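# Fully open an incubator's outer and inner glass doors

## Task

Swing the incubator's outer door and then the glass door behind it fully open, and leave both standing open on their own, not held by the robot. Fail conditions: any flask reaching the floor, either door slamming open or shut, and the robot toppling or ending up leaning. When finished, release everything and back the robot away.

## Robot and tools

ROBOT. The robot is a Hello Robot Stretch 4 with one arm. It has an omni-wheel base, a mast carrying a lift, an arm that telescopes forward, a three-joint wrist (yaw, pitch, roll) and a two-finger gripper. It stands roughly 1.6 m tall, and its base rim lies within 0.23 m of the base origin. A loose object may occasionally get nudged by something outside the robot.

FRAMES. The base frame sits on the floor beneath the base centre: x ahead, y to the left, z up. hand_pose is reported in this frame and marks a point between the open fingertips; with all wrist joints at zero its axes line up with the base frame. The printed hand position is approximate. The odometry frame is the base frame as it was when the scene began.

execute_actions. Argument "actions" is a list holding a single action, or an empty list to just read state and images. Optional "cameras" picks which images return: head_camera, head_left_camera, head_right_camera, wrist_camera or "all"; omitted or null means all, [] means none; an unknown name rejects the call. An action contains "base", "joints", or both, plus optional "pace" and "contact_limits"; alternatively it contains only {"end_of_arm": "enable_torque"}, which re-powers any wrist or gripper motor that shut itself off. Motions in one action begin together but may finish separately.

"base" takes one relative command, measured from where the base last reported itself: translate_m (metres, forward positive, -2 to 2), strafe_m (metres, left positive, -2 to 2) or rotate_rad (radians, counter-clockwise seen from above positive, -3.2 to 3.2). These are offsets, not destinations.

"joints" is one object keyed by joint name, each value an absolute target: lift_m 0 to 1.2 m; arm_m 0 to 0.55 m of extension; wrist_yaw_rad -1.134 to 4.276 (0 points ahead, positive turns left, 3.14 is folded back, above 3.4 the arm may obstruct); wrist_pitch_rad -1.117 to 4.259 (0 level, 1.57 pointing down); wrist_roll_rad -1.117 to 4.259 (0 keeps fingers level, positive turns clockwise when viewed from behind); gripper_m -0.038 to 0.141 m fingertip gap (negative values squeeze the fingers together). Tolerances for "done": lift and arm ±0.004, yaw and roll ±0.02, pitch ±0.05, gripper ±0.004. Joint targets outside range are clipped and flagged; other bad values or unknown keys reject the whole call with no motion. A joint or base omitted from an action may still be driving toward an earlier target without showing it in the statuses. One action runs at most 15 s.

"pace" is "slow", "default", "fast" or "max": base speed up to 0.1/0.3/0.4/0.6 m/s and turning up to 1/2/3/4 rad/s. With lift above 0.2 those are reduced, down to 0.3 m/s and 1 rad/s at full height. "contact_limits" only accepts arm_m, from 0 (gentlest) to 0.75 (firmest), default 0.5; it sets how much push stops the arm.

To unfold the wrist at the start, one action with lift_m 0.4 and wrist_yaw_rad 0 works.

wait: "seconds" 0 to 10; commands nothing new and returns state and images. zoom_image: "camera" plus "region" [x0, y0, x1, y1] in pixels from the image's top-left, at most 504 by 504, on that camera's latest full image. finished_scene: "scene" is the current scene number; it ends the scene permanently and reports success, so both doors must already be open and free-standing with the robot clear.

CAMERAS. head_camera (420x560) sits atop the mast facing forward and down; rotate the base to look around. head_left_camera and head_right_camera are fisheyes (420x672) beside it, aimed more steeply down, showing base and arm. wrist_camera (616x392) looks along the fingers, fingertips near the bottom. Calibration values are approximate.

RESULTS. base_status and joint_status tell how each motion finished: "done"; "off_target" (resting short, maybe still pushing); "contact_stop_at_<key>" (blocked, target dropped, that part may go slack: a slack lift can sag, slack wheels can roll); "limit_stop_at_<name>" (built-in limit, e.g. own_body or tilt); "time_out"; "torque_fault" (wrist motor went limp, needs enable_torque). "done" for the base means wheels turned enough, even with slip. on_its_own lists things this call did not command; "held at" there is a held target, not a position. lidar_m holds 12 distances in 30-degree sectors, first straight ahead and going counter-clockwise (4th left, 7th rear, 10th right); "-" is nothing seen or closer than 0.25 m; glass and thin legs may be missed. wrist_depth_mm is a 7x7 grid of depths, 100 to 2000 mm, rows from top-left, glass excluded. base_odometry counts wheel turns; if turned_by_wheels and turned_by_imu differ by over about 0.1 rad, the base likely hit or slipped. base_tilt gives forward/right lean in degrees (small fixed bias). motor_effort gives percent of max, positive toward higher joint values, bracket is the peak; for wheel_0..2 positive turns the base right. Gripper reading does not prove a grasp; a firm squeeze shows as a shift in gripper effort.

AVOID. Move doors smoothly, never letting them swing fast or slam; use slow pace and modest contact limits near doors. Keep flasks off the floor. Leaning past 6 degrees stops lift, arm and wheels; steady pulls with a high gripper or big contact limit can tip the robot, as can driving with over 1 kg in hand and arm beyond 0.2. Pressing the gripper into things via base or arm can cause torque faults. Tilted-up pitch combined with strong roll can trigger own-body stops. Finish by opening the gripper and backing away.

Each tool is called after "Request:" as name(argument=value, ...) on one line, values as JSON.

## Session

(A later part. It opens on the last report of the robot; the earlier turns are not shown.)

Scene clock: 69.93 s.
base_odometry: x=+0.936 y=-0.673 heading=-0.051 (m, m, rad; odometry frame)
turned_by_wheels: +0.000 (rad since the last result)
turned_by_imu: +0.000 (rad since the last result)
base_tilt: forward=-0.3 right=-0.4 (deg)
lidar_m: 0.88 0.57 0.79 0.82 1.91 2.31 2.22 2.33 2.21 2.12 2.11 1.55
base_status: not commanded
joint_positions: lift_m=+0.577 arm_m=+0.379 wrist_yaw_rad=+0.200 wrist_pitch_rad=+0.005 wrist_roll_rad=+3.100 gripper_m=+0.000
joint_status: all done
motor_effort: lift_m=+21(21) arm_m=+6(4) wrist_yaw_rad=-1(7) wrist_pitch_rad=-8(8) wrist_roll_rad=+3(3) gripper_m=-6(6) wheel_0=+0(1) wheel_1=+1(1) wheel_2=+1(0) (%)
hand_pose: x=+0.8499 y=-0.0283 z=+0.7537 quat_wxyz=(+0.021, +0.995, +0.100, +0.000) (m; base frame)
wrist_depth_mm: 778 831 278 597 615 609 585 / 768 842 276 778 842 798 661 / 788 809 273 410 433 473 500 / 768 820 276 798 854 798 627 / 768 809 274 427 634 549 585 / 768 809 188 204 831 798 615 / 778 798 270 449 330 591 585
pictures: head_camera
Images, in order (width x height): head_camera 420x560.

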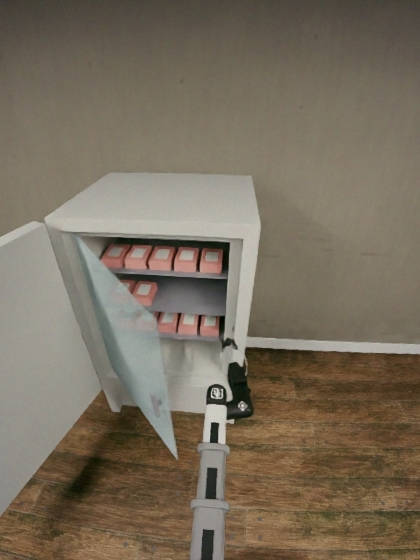

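Request:
execute_actions(actions=[{"joints": {"wrist_yaw_rad": 1.2}}], cameras=["head_camera"])

Request:
execute_actions(actions=[{"base": {"strafe_m": 0.03}, "joints": {"arm_m": 0.25}, "pace": "slow"}], cameras=["head_camera"])

Scene clock: 71.37 s.
base_odometry: x=+0.936 y=-0.673 heading=-0.051 (m, m, rad; odometry frame)
turned_by_wheels: +0.000 (rad since the last result)
turned_by_imu: +0.000 (rad since the last result)
base_tilt: forward=-0.2 right=-0.4 (deg)
lidar_m: 0.87 0.57 0.80 0.80 1.89 2.32 2.22 2.32 2.21 2.11 2.10 1.56
base_status: not commanded
joint_positions: lift_m=+0.577 arm_m=+0.379 wrist_yaw_rad=+1.200 wrist_pitch_rad=+0.005 wrist_roll_rad=+3.100 gripper_m=+0.000
joint_status: all done
motor_effort: lift_m=+21(21) arm_m=+6(6) wrist_yaw_rad=+1(5) wrist_pitch_rad=-8(7) wrist_roll_rad=+2(3) gripper_m=-6(6) wheel_0=-1(1) wheel_1=+2(1) wheel_2=+0(1) (%)
hand_pose: x=+0.7359 y=+0.2371 z=+0.7537 quat_wxyz=(+0.019, +0.825, +0.564, +0.010) (m; base frame)
wrist_depth_mm: 676 627 597 603 603 609 609 / 373 621 597 609 603 603 597 / 427 496 597 609 597 603 603 / 676 627 591 603 603 597 597 / 402 504 591 591 597 591 585 / 676 627 187 204 603 591 591 / 512 488 580 585 377 597 585
pictures: head_camera
Images, in order (width x height): head_camera 420x560.

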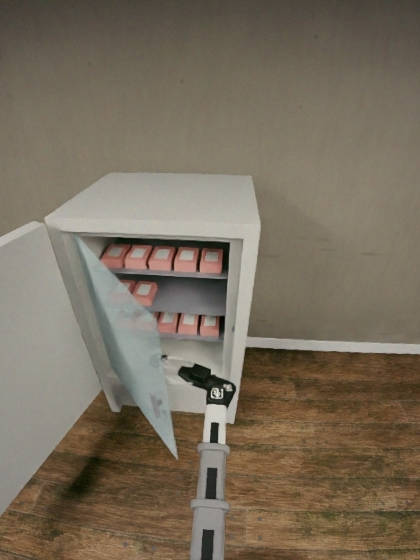

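Scene clock: 73.93 s.
base_odometry: x=+0.938 y=-0.643 heading=-0.051 (m, m, rad; odometry frame)
turned_by_wheels: +0.000 (rad since the last result)
turned_by_imu: +0.000 (rad since the last result)
base_tilt: forward=-0.3 right=-0.3 (deg)
lidar_m: 0.87 0.55 0.76 0.79 1.86 2.31 2.23 2.32 2.24 2.16 2.10 1.54
base_status: done
joint_positions: lift_m=+0.577 arm_m=+0.251 wrist_yaw_rad=+1.200 wrist_pitch_rad=+0.005 wrist_roll_rad=+3.100 gripper_m=+0.000
joint_status: all done
motor_effort: lift_m=+21(21) arm_m=-7(5) wrist_yaw_rad=+0(14) wrist_pitch_rad=-7(7) wrist_roll_rad=+3(3) gripper_m=-7(5) wheel_0=-2(5) wheel_1=+1(7) wheel_2=+1(1) (%)
hand_pose: x=+0.6081 y=+0.2372 z=+0.7537 quat_wxyz=(+0.019, +0.825, +0.564, +0.010) (m; base frame)
wrist_depth_mm: 647 603 615 615 621 603 615 / 654 609 615 603 609 615 615 / 525 603 615 615 615 609 615 / 654 609 615 609 609 603 609 / 512 591 615 609 615 603 609 / 634 609 187 204 609 603 609 / 539 580 603 609 384 603 609
pictures: head_camera
Images, in order (width x height): head_camera 420x560.

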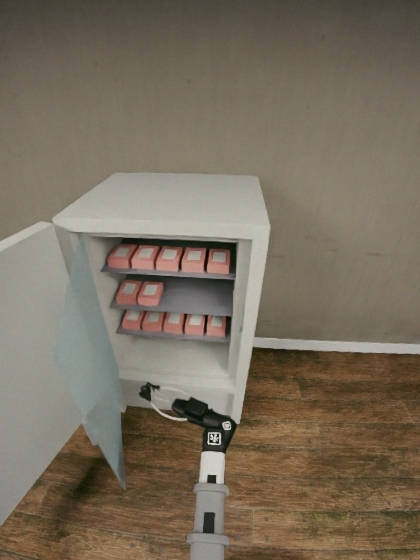

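Request:
wait(seconds=1)

Request:
wait(seconds=1.5)

Scene clock: 75.03 s.
base_odometry: x=+0.938 y=-0.643 heading=-0.051 (m, m, rad; odometry frame)
turned_by_wheels: +0.000 (rad since the last result)
turned_by_imu: +0.000 (rad since the last result)
base_tilt: forward=-0.3 right=-0.3 (deg)
lidar_m: 0.89 0.59 0.60 0.77 1.86 2.32 2.22 2.34 2.23 2.16 2.11 1.55
base_status: done
joint_positions: lift_m=+0.577 arm_m=+0.251 wrist_yaw_rad=+1.200 wrist_pitch_rad=+0.005 wrist_roll_rad=+3.100 gripper_m=+0.000
joint_status: all done
motor_effort: lift_m=+21(21) arm_m=-7(5) wrist_yaw_rad=+1(14) wrist_pitch_rad=-7(7) wrist_roll_rad=+3(3) gripper_m=-7(5) wheel_0=-2(5) wheel_1=+1(7) wheel_2=+1(1) (%)
hand_pose: x=+0.6081 y=+0.2372 z=+0.7537 quat_wxyz=(+0.019, +0.825, +0.564, +0.010) (m; base frame)
wrist_depth_mm: 647 603 621 615 621 609 615 / 647 609 609 609 621 615 615 / 521 597 615 609 621 615 609 / 654 609 615 615 609 609 609 / 512 603 615 609 609 615 609 / 627 597 187 204 609 609 603 / 535 585 609 603 387 609 609
wait: 1.00 s; at rest by 0.17 s
pictures: head_camera, head_left_camera, head_right_camera, wrist_camera
camera_calibration (this result's frames):
wrist_camera: T_world_to_cam=[[-0.945235, 0.319956, -0.0644884, 0.539718], [-0.0529378, 0.0446776, 0.997598, -0.673777], [0.322069, 0.946378, -0.0252931, -0.171922], [0, 0, 0, 1]] pos_world=[0.529863, 0.0201197, 0.702616]
Images, in order (width x height): head_camera 420x560, head_left_camera 420x672, head_right_camera 420x672, wrist_camera 616x392.

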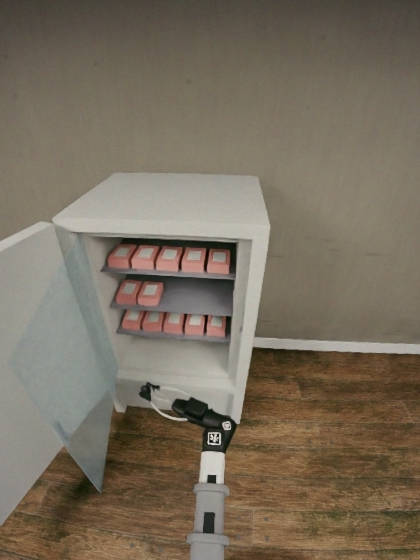

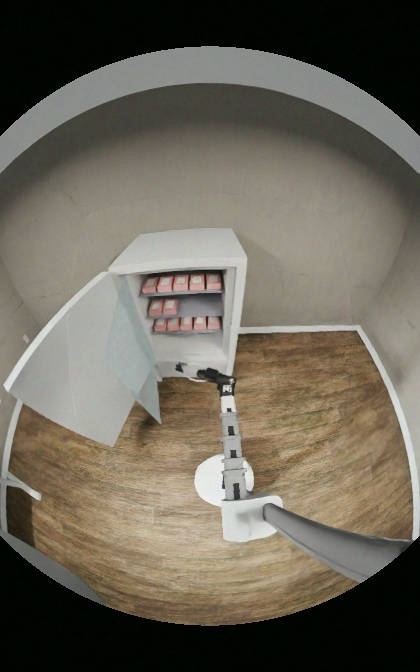

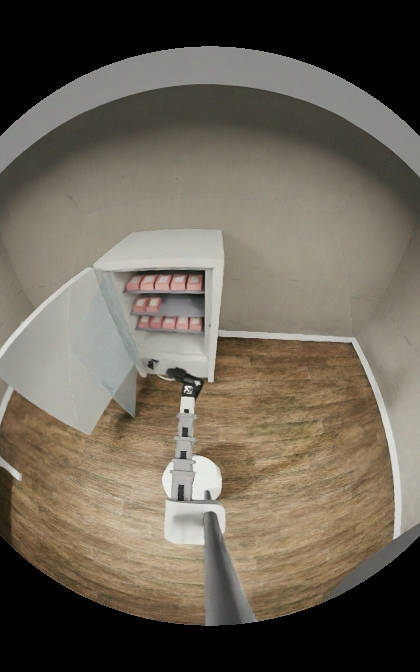

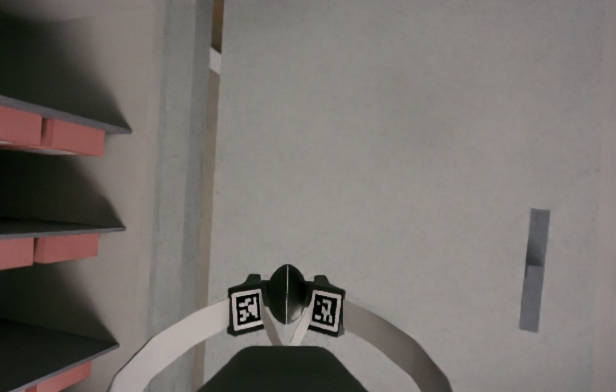

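Scene clock: 76.53 s.
base_odometry: x=+0.938 y=-0.643 heading=-0.051 (m, m, rad; odometry frame)
turned_by_wheels: +0.000 (rad since the last result)
turned_by_imu: +0.000 (rad since the last result)
base_tilt: forward=-0.2 right=-0.3 (deg)
lidar_m: 0.86 0.88 0.61 0.79 1.86 2.31 2.24 2.32 2.23 2.14 2.10 1.54
base_status: done
joint_positions: lift_m=+0.577 arm_m=+0.251 wrist_yaw_rad=+1.200 wrist_pitch_rad=+0.005 wrist_roll_rad=+3.100 gripper_m=+0.000
joint_status: all done
motor_effort: lift_m=+21(21) arm_m=-7(5) wrist_yaw_rad=+0(14) wrist_pitch_rad=-7(7) wrist_roll_rad=+4(3) gripper_m=-5(5) wheel_0=-2(5) wheel_1=+1(7) wheel_2=+0(1) (%)
hand_pose: x=+0.6081 y=+0.2372 z=+0.7537 quat_wxyz=(+0.019, +0.825, +0.564, +0.010) (m; base frame)
wrist_depth_mm: 647 597 621 609 609 615 615 / 661 609 615 615 615 615 609 / 521 597 609 609 603 609 615 / 647 615 615 615 609 609 609 / 512 597 615 609 609 603 603 / 634 591 187 204 609 609 609 / 530 580 609 609 384 603 597
wait: 1.50 s; at rest by 0.27 s
pictures: head_camera, head_left_camera, head_right_camera, wrist_camera
camera_calibration (this result's frames):
wrist_camera: T_world_to_cam=[[-0.945235, 0.319956, -0.0644884, 0.539718], [-0.0529378, 0.0446776, 0.997598, -0.673777], [0.322068, 0.946378, -0.0252931, -0.171922], [0, 0, 0, 1]] pos_world=[0.529863, 0.0201197, 0.702616]
Images, in order (width x height): head_camera 420x560, head_left_camera 420x672, head_right_camera 420x672, wrist_camera 616x392.

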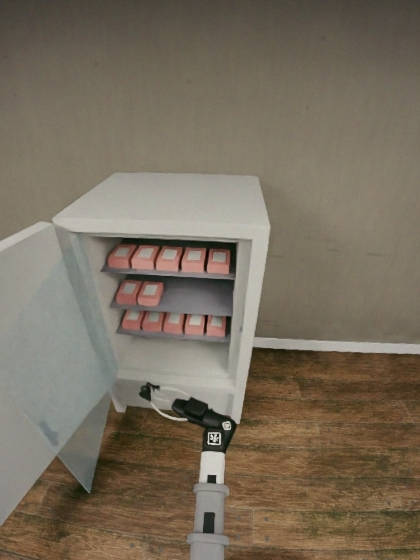

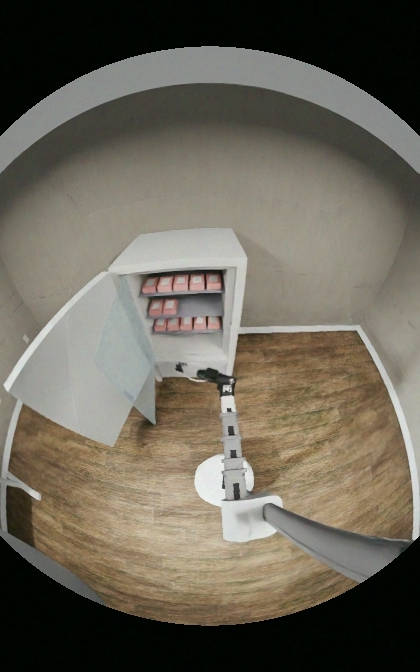

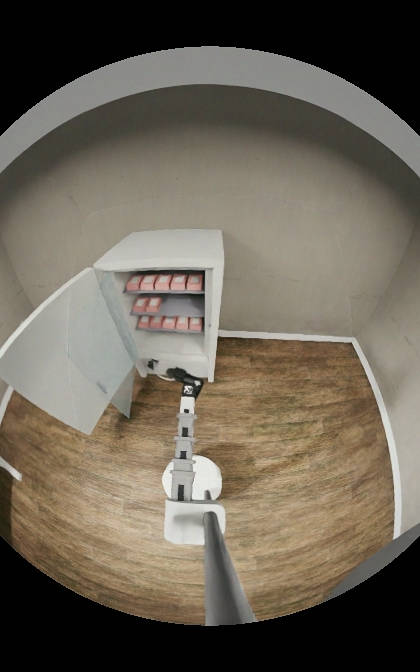

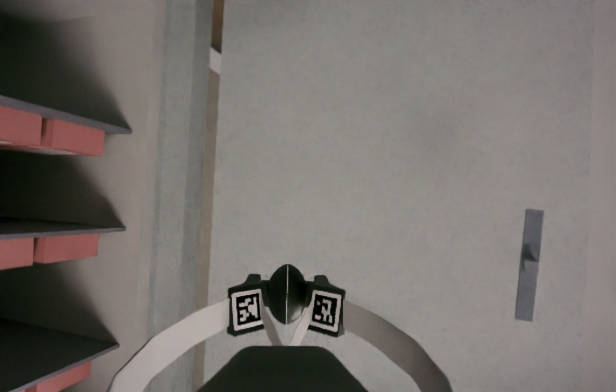

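Request:
execute_actions(actions=[{"base": {"strafe_m": 0.16}, "joints": {"arm_m": 0.13}, "pace": "fast"}], cameras=["head_camera", "wrist_camera"])

Scene clock: 78.33 s.
base_odometry: x=+0.946 y=-0.483 heading=-0.051 (m, m, rad; odometry frame)
turned_by_wheels: +0.000 (rad since the last result)
turned_by_imu: +0.000 (rad since the last result)
base_tilt: forward=-0.2 right=-0.3 (deg)
lidar_m: 0.88 0.51 0.62 1.72 1.71 2.30 2.22 2.31 2.40 2.32 2.11 0.91
base_status: done
joint_positions: lift_m=+0.577 arm_m=+0.131 wrist_yaw_rad=+1.200 wrist_pitch_rad=+0.005 wrist_roll_rad=+3.100 gripper_m=+0.000
joint_status: all done
motor_effort: lift_m=+21(21) arm_m=-6(4) wrist_yaw_rad=+0(1) wrist_pitch_rad=-8(8) wrist_roll_rad=+2(3) gripper_m=-5(6) wheel_0=+1(8) wheel_1=-1(8) wheel_2=+1(1) (%)
hand_pose: x=+0.4880 y=+0.2372 z=+0.7537 quat_wxyz=(+0.019, +0.825, +0.565, +0.010) (m; base frame)
wrist_depth_mm: 512 504 504 500 500 500 500 / 508 500 504 504 500 496 496 / 504 500 496 500 500 496 496 / 500 500 500 504 496 496 496 / 500 500 492 496 496 500 496 / 504 496 187 204 496 492 488 / 500 488 496 488 327 492 488
pictures: head_camera, wrist_camera
camera_calibration (this result's frames):
wrist_camera: T_world_to_cam=[[-0.945361, 0.319585, -0.0644846, 0.426272], [-0.0529235, 0.0447384, 0.997596, -0.680136], [0.321702, 0.946501, -0.0253804, -0.133079], [0, 0, 0, 1]] pos_world=[0.409797, 0.0201571, 0.702611]
Images, in order (width x height): head_camera 420x560, wrist_camera 616x392.

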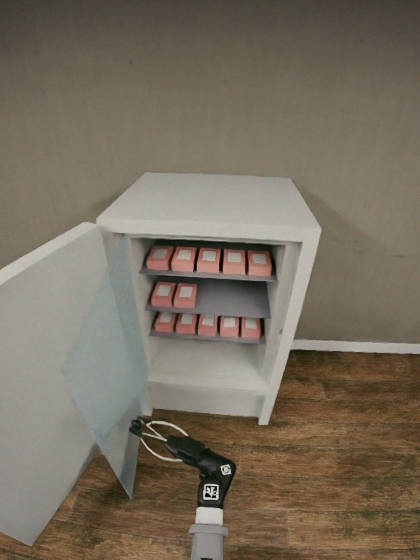

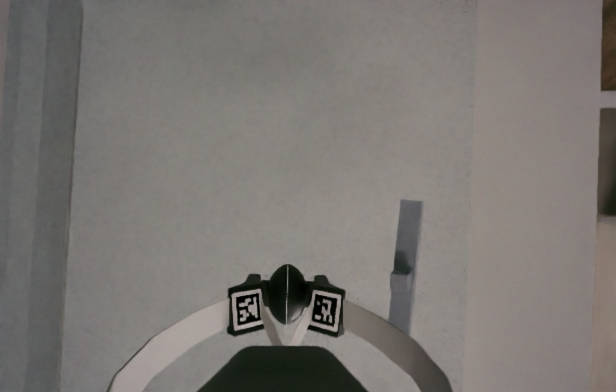

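Request:
execute_actions(actions=[{"base": {"strafe_m": 0.06}, "pace": "slow"}], cameras=["wrist_camera"])

Request:
wait(seconds=1.5)

Scene clock: 80.27 s.
base_odometry: x=+0.949 y=-0.423 heading=-0.051 (m, m, rad; odometry frame)
turned_by_wheels: +0.000 (rad since the last result)
turned_by_imu: +0.000 (rad since the last result)
base_tilt: forward=-0.3 right=-0.4 (deg)
lidar_m: 0.89 0.51 0.57 1.73 1.64 2.27 2.22 2.30 2.46 2.37 2.11 0.91
base_status: done
joint_positions: lift_m=+0.577 arm_m=+0.131 wrist_yaw_rad=+1.200 wrist_pitch_rad=+0.005 wrist_roll_rad=+3.100 gripper_m=+0.000
joint_status: not commanded
motor_effort: lift_m=+21(21) arm_m=-6(6) wrist_yaw_rad=+0(1) wrist_pitch_rad=-7(7) wrist_roll_rad=+3(3) gripper_m=-6(6) wheel_0=-2(7) wheel_1=+2(7) wheel_2=+1(0) (%)
hand_pose: x=+0.4881 y=+0.2371 z=+0.7537 quat_wxyz=(+0.019, +0.825, +0.564, +0.010) (m; base frame)
wrist_depth_mm: 449 445 449 445 445 445 442 / 449 445 445 442 439 439 439 / 445 449 442 445 439 442 436 / 442 439 439 442 442 439 439 / 445 439 439 436 442 436 436 / 442 436 188 204 433 436 436 / 442 442 436 436 300 436 436
pictures: wrist_camera
camera_calibration (this result's frames):
wrist_camera: T_world_to_cam=[[-0.945222, 0.319996, -0.0644848, 0.426198], [-0.0529058, 0.044757, 0.997596, -0.680143], [0.322113, 0.946361, -0.0253756, -0.133195], [0, 0, 0, 1]] pos_world=[0.409772, 0.0201105, 0.702611]
Images, in order (width x height): wrist_camera 616x392.

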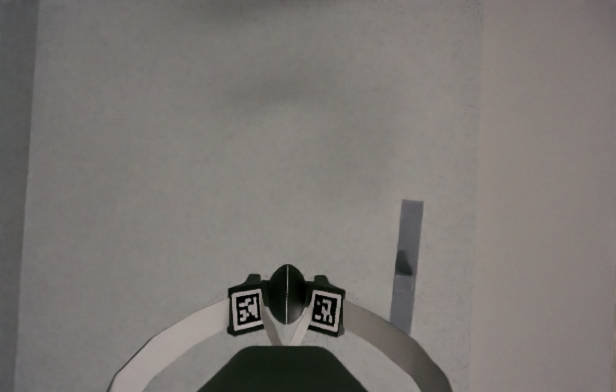

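Scene clock: 81.77 s.
base_odometry: x=+0.949 y=-0.423 heading=-0.051 (m, m, rad; odometry frame)
turned_by_wheels: +0.000 (rad since the last result)
turned_by_imu: +0.000 (rad since the last result)
base_tilt: forward=-0.3 right=-0.4 (deg)
lidar_m: 0.89 0.56 0.57 1.73 1.64 2.29 2.22 2.31 2.45 2.37 2.09 0.92
base_status: done
joint_positions: lift_m=+0.577 arm_m=+0.131 wrist_yaw_rad=+1.200 wrist_pitch_rad=+0.005 wrist_roll_rad=+3.100 gripper_m=+0.000
joint_status: not commanded
motor_effort: lift_m=+21(21) arm_m=-6(6) wrist_yaw_rad=+3(1) wrist_pitch_rad=-7(7) wrist_roll_rad=+4(3) gripper_m=-5(6) wheel_0=-2(7) wheel_1=+2(7) wheel_2=+1(0) (%)
hand_pose: x=+0.4881 y=+0.2371 z=+0.7537 quat_wxyz=(+0.019, +0.825, +0.564, +0.010) (m; base frame)
wrist_depth_mm: 452 449 442 442 449 445 442 / 445 445 449 449 439 442 442 / 442 442 439 442 439 439 439 / 445 442 442 439 436 439 436 / 439 439 439 442 436 439 442 / 436 442 188 204 433 439 436 / 436 439 436 436 298 439 433
wait: 1.50 s; at rest by 0.27 s
pictures: head_camera, head_left_camera, head_right_camera, wrist_camera
camera_calibration (this result's frames):
wrist_camera: T_world_to_cam=[[-0.945222, 0.319996, -0.0644848, 0.426198], [-0.0529058, 0.0447569, 0.997596, -0.680143], [0.322113, 0.946361, -0.0253756, -0.133195], [0, 0, 0, 1]] pos_world=[0.409772, 0.0201105, 0.702611]
Images, in order (width x height): head_camera 420x560, head_left_camera 420x672, head_right_camera 420x672, wrist_camera 616x392.

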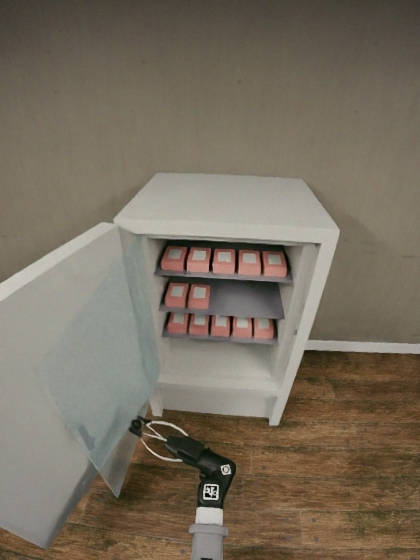

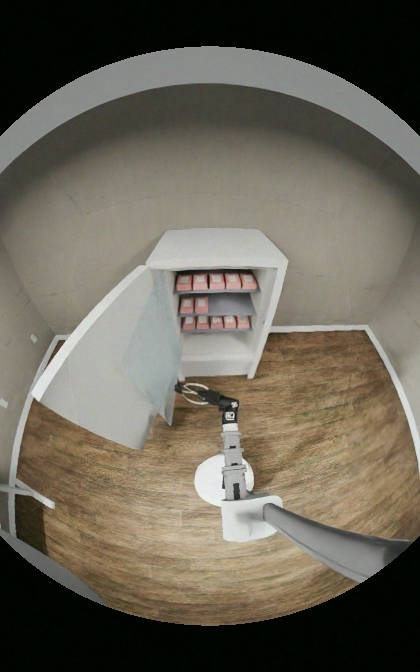

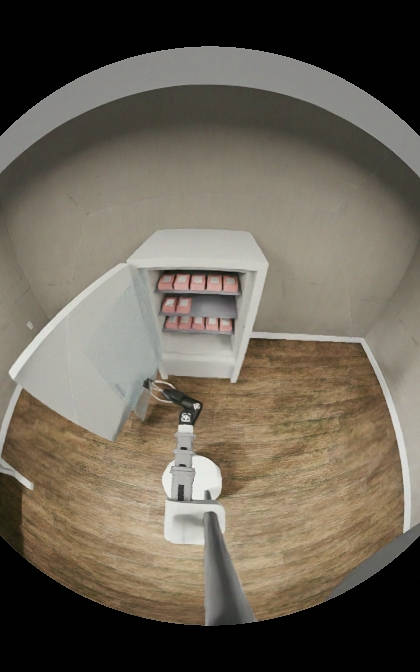

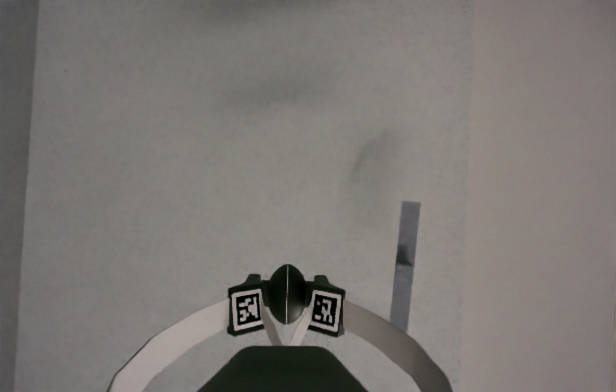

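Request:
execute_actions(actions=[{"base": {"strafe_m": 0.09}, "pace": "slow"}], cameras=["wrist_camera"])

Request:
wait(seconds=1.5)

Scene clock: 84.10 s.
base_odometry: x=+0.954 y=-0.333 heading=-0.051 (m, m, rad; odometry frame)
turned_by_wheels: +0.000 (rad since the last result)
turned_by_imu: +0.000 (rad since the last result)
base_tilt: forward=-0.3 right=-0.3 (deg)
lidar_m: 0.88 0.51 0.48 1.75 1.54 2.18 2.22 2.31 2.55 2.48 2.12 0.93
base_status: done
joint_positions: lift_m=+0.577 arm_m=+0.131 wrist_yaw_rad=+1.200 wrist_pitch_rad=+0.005 wrist_roll_rad=+3.100 gripper_m=+0.000
joint_status: not commanded
motor_effort: lift_m=+21(21) arm_m=-6(6) wrist_yaw_rad=+1(2) wrist_pitch_rad=-8(8) wrist_roll_rad=+3(3) gripper_m=-6(5) wheel_0=-2(3) wheel_1=+1(9) wheel_2=+1(0) (%)
hand_pose: x=+0.4881 y=+0.2371 z=+0.7537 quat_wxyz=(+0.019, +0.825, +0.564, +0.010) (m; base frame)
wrist_depth_mm: 359 362 362 357 355 355 355 / 359 353 357 357 355 355 355 / 359 359 357 355 355 353 353 / 357 359 357 355 355 355 351 / 355 357 355 355 353 351 353 / 351 351 187 204 351 353 351 / 351 355 353 353 255 351 347
pictures: wrist_camera
camera_calibration (this result's frames):
wrist_camera: T_world_to_cam=[[-0.945225, 0.319986, -0.0644848, 0.426191], [-0.0529064, 0.0447561, 0.997596, -0.680143], [0.322103, 0.946364, -0.0253753, -0.13319], [0, 0, 0, 1]] pos_world=[0.409764, 0.0201116, 0.702611]
Images, in order (width x height): wrist_camera 616x392.

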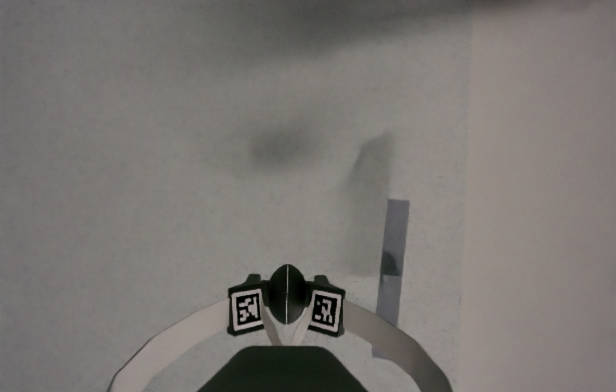

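Scene clock: 85.60 s.
base_odometry: x=+0.954 y=-0.333 heading=-0.051 (m, m, rad; odometry frame)
turned_by_wheels: +0.000 (rad since the last result)
turned_by_imu: +0.000 (rad since the last result)
base_tilt: forward=-0.1 right=-0.4 (deg)
lidar_m: 0.88 0.52 0.47 1.71 1.56 2.19 2.22 2.32 2.55 2.45 2.10 0.93
base_status: done
joint_positions: lift_m=+0.577 arm_m=+0.131 wrist_yaw_rad=+1.200 wrist_pitch_rad=+0.005 wrist_roll_rad=+3.100 gripper_m=+0.000
joint_status: not commanded
motor_effort: lift_m=+21(21) arm_m=-6(6) wrist_yaw_rad=+1(2) wrist_pitch_rad=-7(8) wrist_roll_rad=+4(3) gripper_m=-5(5) wheel_0=-2(3) wheel_1=+1(9) wheel_2=+1(0) (%)
hand_pose: x=+0.4881 y=+0.2371 z=+0.7537 quat_wxyz=(+0.019, +0.825, +0.564, +0.010) (m; base frame)
wrist_depth_mm: 359 362 359 357 355 357 357 / 362 359 359 355 355 351 355 / 357 359 357 357 357 353 357 / 355 355 355 355 355 355 351 / 355 355 355 353 351 353 351 / 353 355 187 203 353 351 349 / 353 353 351 351 258 349 349
wait: 1.50 s; at rest by 0.27 s
pictures: head_camera, head_left_camera, head_right_camera, wrist_camera
camera_calibration (this result's frames):
wrist_camera: T_world_to_cam=[[-0.945225, 0.319986, -0.0644848, 0.426191], [-0.0529063, 0.0447564, 0.997596, -0.680143], [0.322103, 0.946364, -0.0253756, -0.13319], [0, 0, 0, 1]] pos_world=[0.409764, 0.0201116, 0.702611]
Images, in order (width x height): head_camera 420x560, head_left_camera 420x672, head_right_camera 420x672, wrist_camera 616x392.

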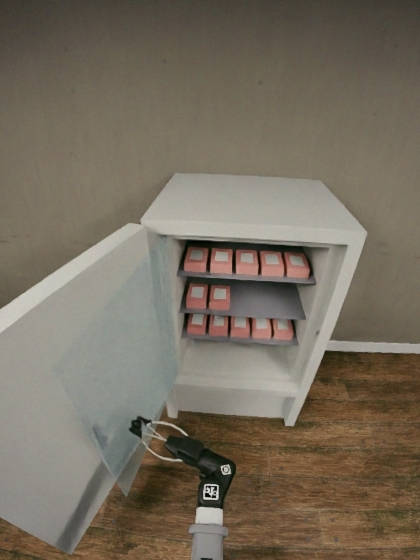

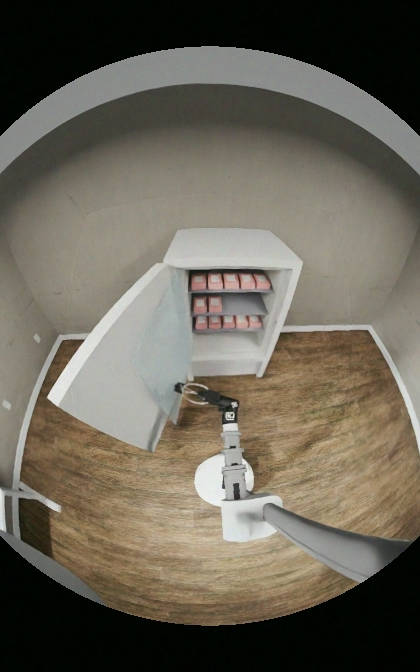

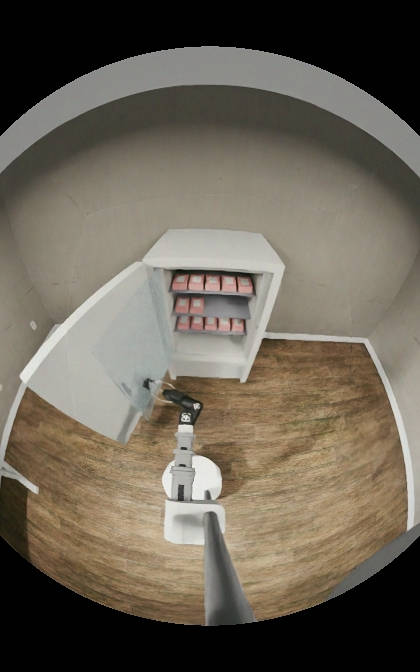

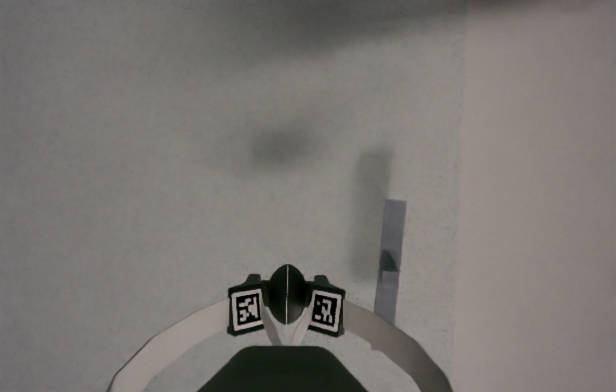

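Request:
execute_actions(actions=[{"base": {"strafe_m": 0.04}, "pace": "slow"}], cameras=["wrist_camera"])

Scene clock: 87.63 s.
base_odometry: x=+0.956 y=-0.293 heading=-0.051 (m, m, rad; odometry frame)
turned_by_wheels: +0.000 (rad since the last result)
turned_by_imu: +0.000 (rad since the last result)
base_tilt: forward=-0.3 right=-0.3 (deg)
lidar_m: 0.83 0.49 0.45 1.80 1.52 2.04 2.21 2.31 2.60 2.51 2.10 0.94
base_status: done
joint_positions: lift_m=+0.577 arm_m=+0.131 wrist_yaw_rad=+1.200 wrist_pitch_rad=+0.005 wrist_roll_rad=+3.100 gripper_m=+0.000
joint_status: not commanded
motor_effort: lift_m=+21(21) arm_m=-6(6) wrist_yaw_rad=+1(1) wrist_pitch_rad=-8(7) wrist_roll_rad=+2(4) gripper_m=-8(6) wheel_0=+0(5) wheel_1=+1(8) wheel_2=+1(1) (%)
hand_pose: x=+0.4880 y=+0.2372 z=+0.7537 quat_wxyz=(+0.019, +0.825, +0.564, +0.010) (m; base frame)
wrist_depth_mm: 320 322 320 319 319 319 315 / 322 322 320 319 317 319 319 / 322 320 319 319 317 317 317 / 320 319 319 317 317 315 317 / 319 317 315 317 317 315 315 / 319 317 187 204 314 314 314 / 315 315 314 315 207 312 312
pictures: wrist_camera
camera_calibration (this result's frames):
wrist_camera: T_world_to_cam=[[-0.945234, 0.319961, -0.0644848, 0.426193], [-0.0529075, 0.0447548, 0.997596, -0.680143], [0.322077, 0.946373, -0.0253754, -0.133182], [0, 0, 0, 1]] pos_world=[0.409763, 0.0201145, 0.702611]
Images, in order (width x height): wrist_camera 616x392.

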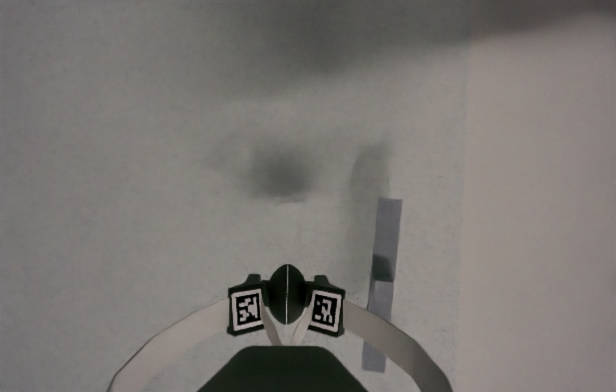

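Request:
execute_actions(actions=[{"base": {"strafe_m": 0.015}, "pace": "slow"}], cameras=["wrist_camera"])

Scene clock: 88.83 s.
base_odometry: x=+0.956 y=-0.279 heading=-0.052 (m, m, rad; odometry frame)
turned_by_wheels: -0.001 (rad since the last result)
turned_by_imu: -0.012 (rad since the last result)
base_tilt: forward=-0.2 right=-0.3 (deg)
lidar_m: 0.83 0.49 0.43 1.93 1.51 2.06 2.22 2.33 2.62 2.51 2.13 0.91
base_status: done
joint_positions: lift_m=+0.577 arm_m=+0.130 wrist_yaw_rad=+1.198 wrist_pitch_rad=+0.004 wrist_roll_rad=+3.100 gripper_m=+0.000
joint_status: not commanded
motor_effort: lift_m=+21(21) arm_m=-3(6) wrist_yaw_rad=+7(17) wrist_pitch_rad=-5(8) wrist_roll_rad=+2(3) gripper_m=-3(5) wheel_0=-12(12) wheel_1=+3(5) wheel_2=-9(10) (%)
hand_pose: x=+0.4879 y=+0.2367 z=+0.7539 quat_wxyz=(+0.018, +0.826, +0.564, +0.010) (m; base frame)
wrist_depth_mm: 327 322 319 317 317 314 310 / 325 322 319 317 315 312 310 / 322 322 319 315 314 310 310 / 322 317 319 315 310 309 307 / 320 317 317 314 310 309 309 / 319 317 187 204 310 309 306 / 319 314 310 232 307 306 306
pictures: wrist_camera
camera_calibration (this result's frames):
wrist_camera: T_world_to_cam=[[-0.944515, 0.32207, -0.0645225, 0.425416], [-0.0531265, 0.0440584, 0.997615, -0.680124], [0.324145, 0.94569, -0.0245034, -0.134263], [0, 0, 0, 1]] pos_world=[0.4092, 0.0199225, 0.702662]
Images, in order (width x height): wrist_camera 616x392.

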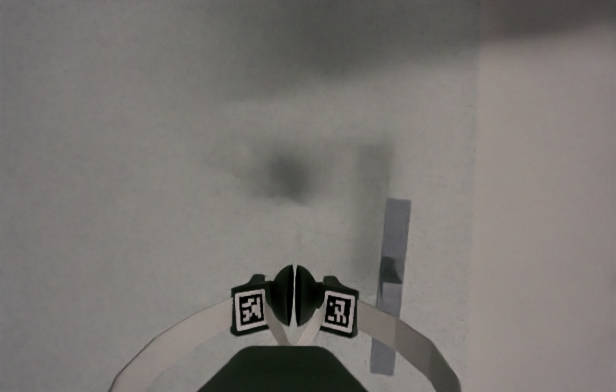

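Request:
execute_actions(actions=[{"base": {"strafe_m": -0.3}, "joints": {"arm_m": 0.0}}], cameras=["head_camera", "wrist_camera"])

Scene clock: 91.63 s.
base_odometry: x=+0.941 y=-0.578 heading=-0.052 (m, m, rad; odometry frame)
turned_by_wheels: +0.000 (rad since the last result)
turned_by_imu: +0.001 (rad since the last result)
base_tilt: forward=-0.2 right=-0.3 (deg)
lidar_m: 0.88 0.82 0.71 0.75 1.81 2.30 2.22 2.30 2.30 2.20 2.14 1.56
base_status: done
joint_positions: lift_m=+0.577 arm_m=+0.001 wrist_yaw_rad=+1.200 wrist_pitch_rad=+0.005 wrist_roll_rad=+3.100 gripper_m=+0.000
joint_status: all done
motor_effort: lift_m=+21(21) arm_m=-7(8) wrist_yaw_rad=+0(7) wrist_pitch_rad=-7(7) wrist_roll_rad=+2(3) gripper_m=-5(5) wheel_0=-1(10) wheel_1=+0(7) wheel_2=+1(7) (%)
hand_pose: x=+0.3581 y=+0.2372 z=+0.7537 quat_wxyz=(+0.019, +0.825, +0.565, +0.010) (m; base frame)
wrist_depth_mm: 647 647 647 647 640 640 1397 / 647 640 640 634 640 640 1863 / 640 654 634 634 634 640 - / 640 634 634 640 634 634 - / 640 634 627 647 634 627 - / 647 634 188 204 627 - - / 640 627 634 634 394 - -
pictures: head_camera, wrist_camera
camera_calibration (this result's frames):
wrist_camera: T_world_to_cam=[[-0.945322, 0.319698, -0.0644883, 0.303414], [-0.0529486, 0.0446667, 0.997598, -0.68701], [0.321811, 0.946466, -0.0252968, -0.0913537], [0, 0, 0, 1]] pos_world=[0.279846, 0.0201488, 0.702616]
Images, in order (width x height): head_camera 420x560, wrist_camera 616x392.

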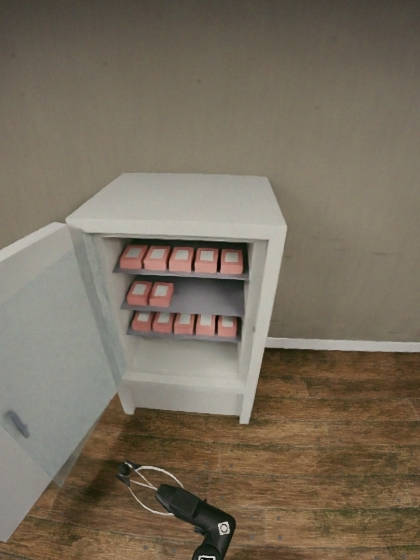

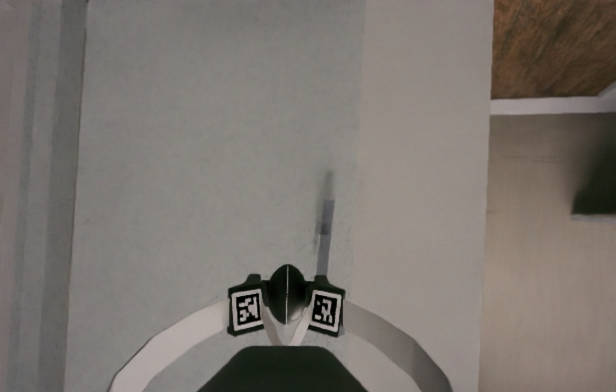

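Request:
finished_scene(scene=1)

The scene is finished: the task was done.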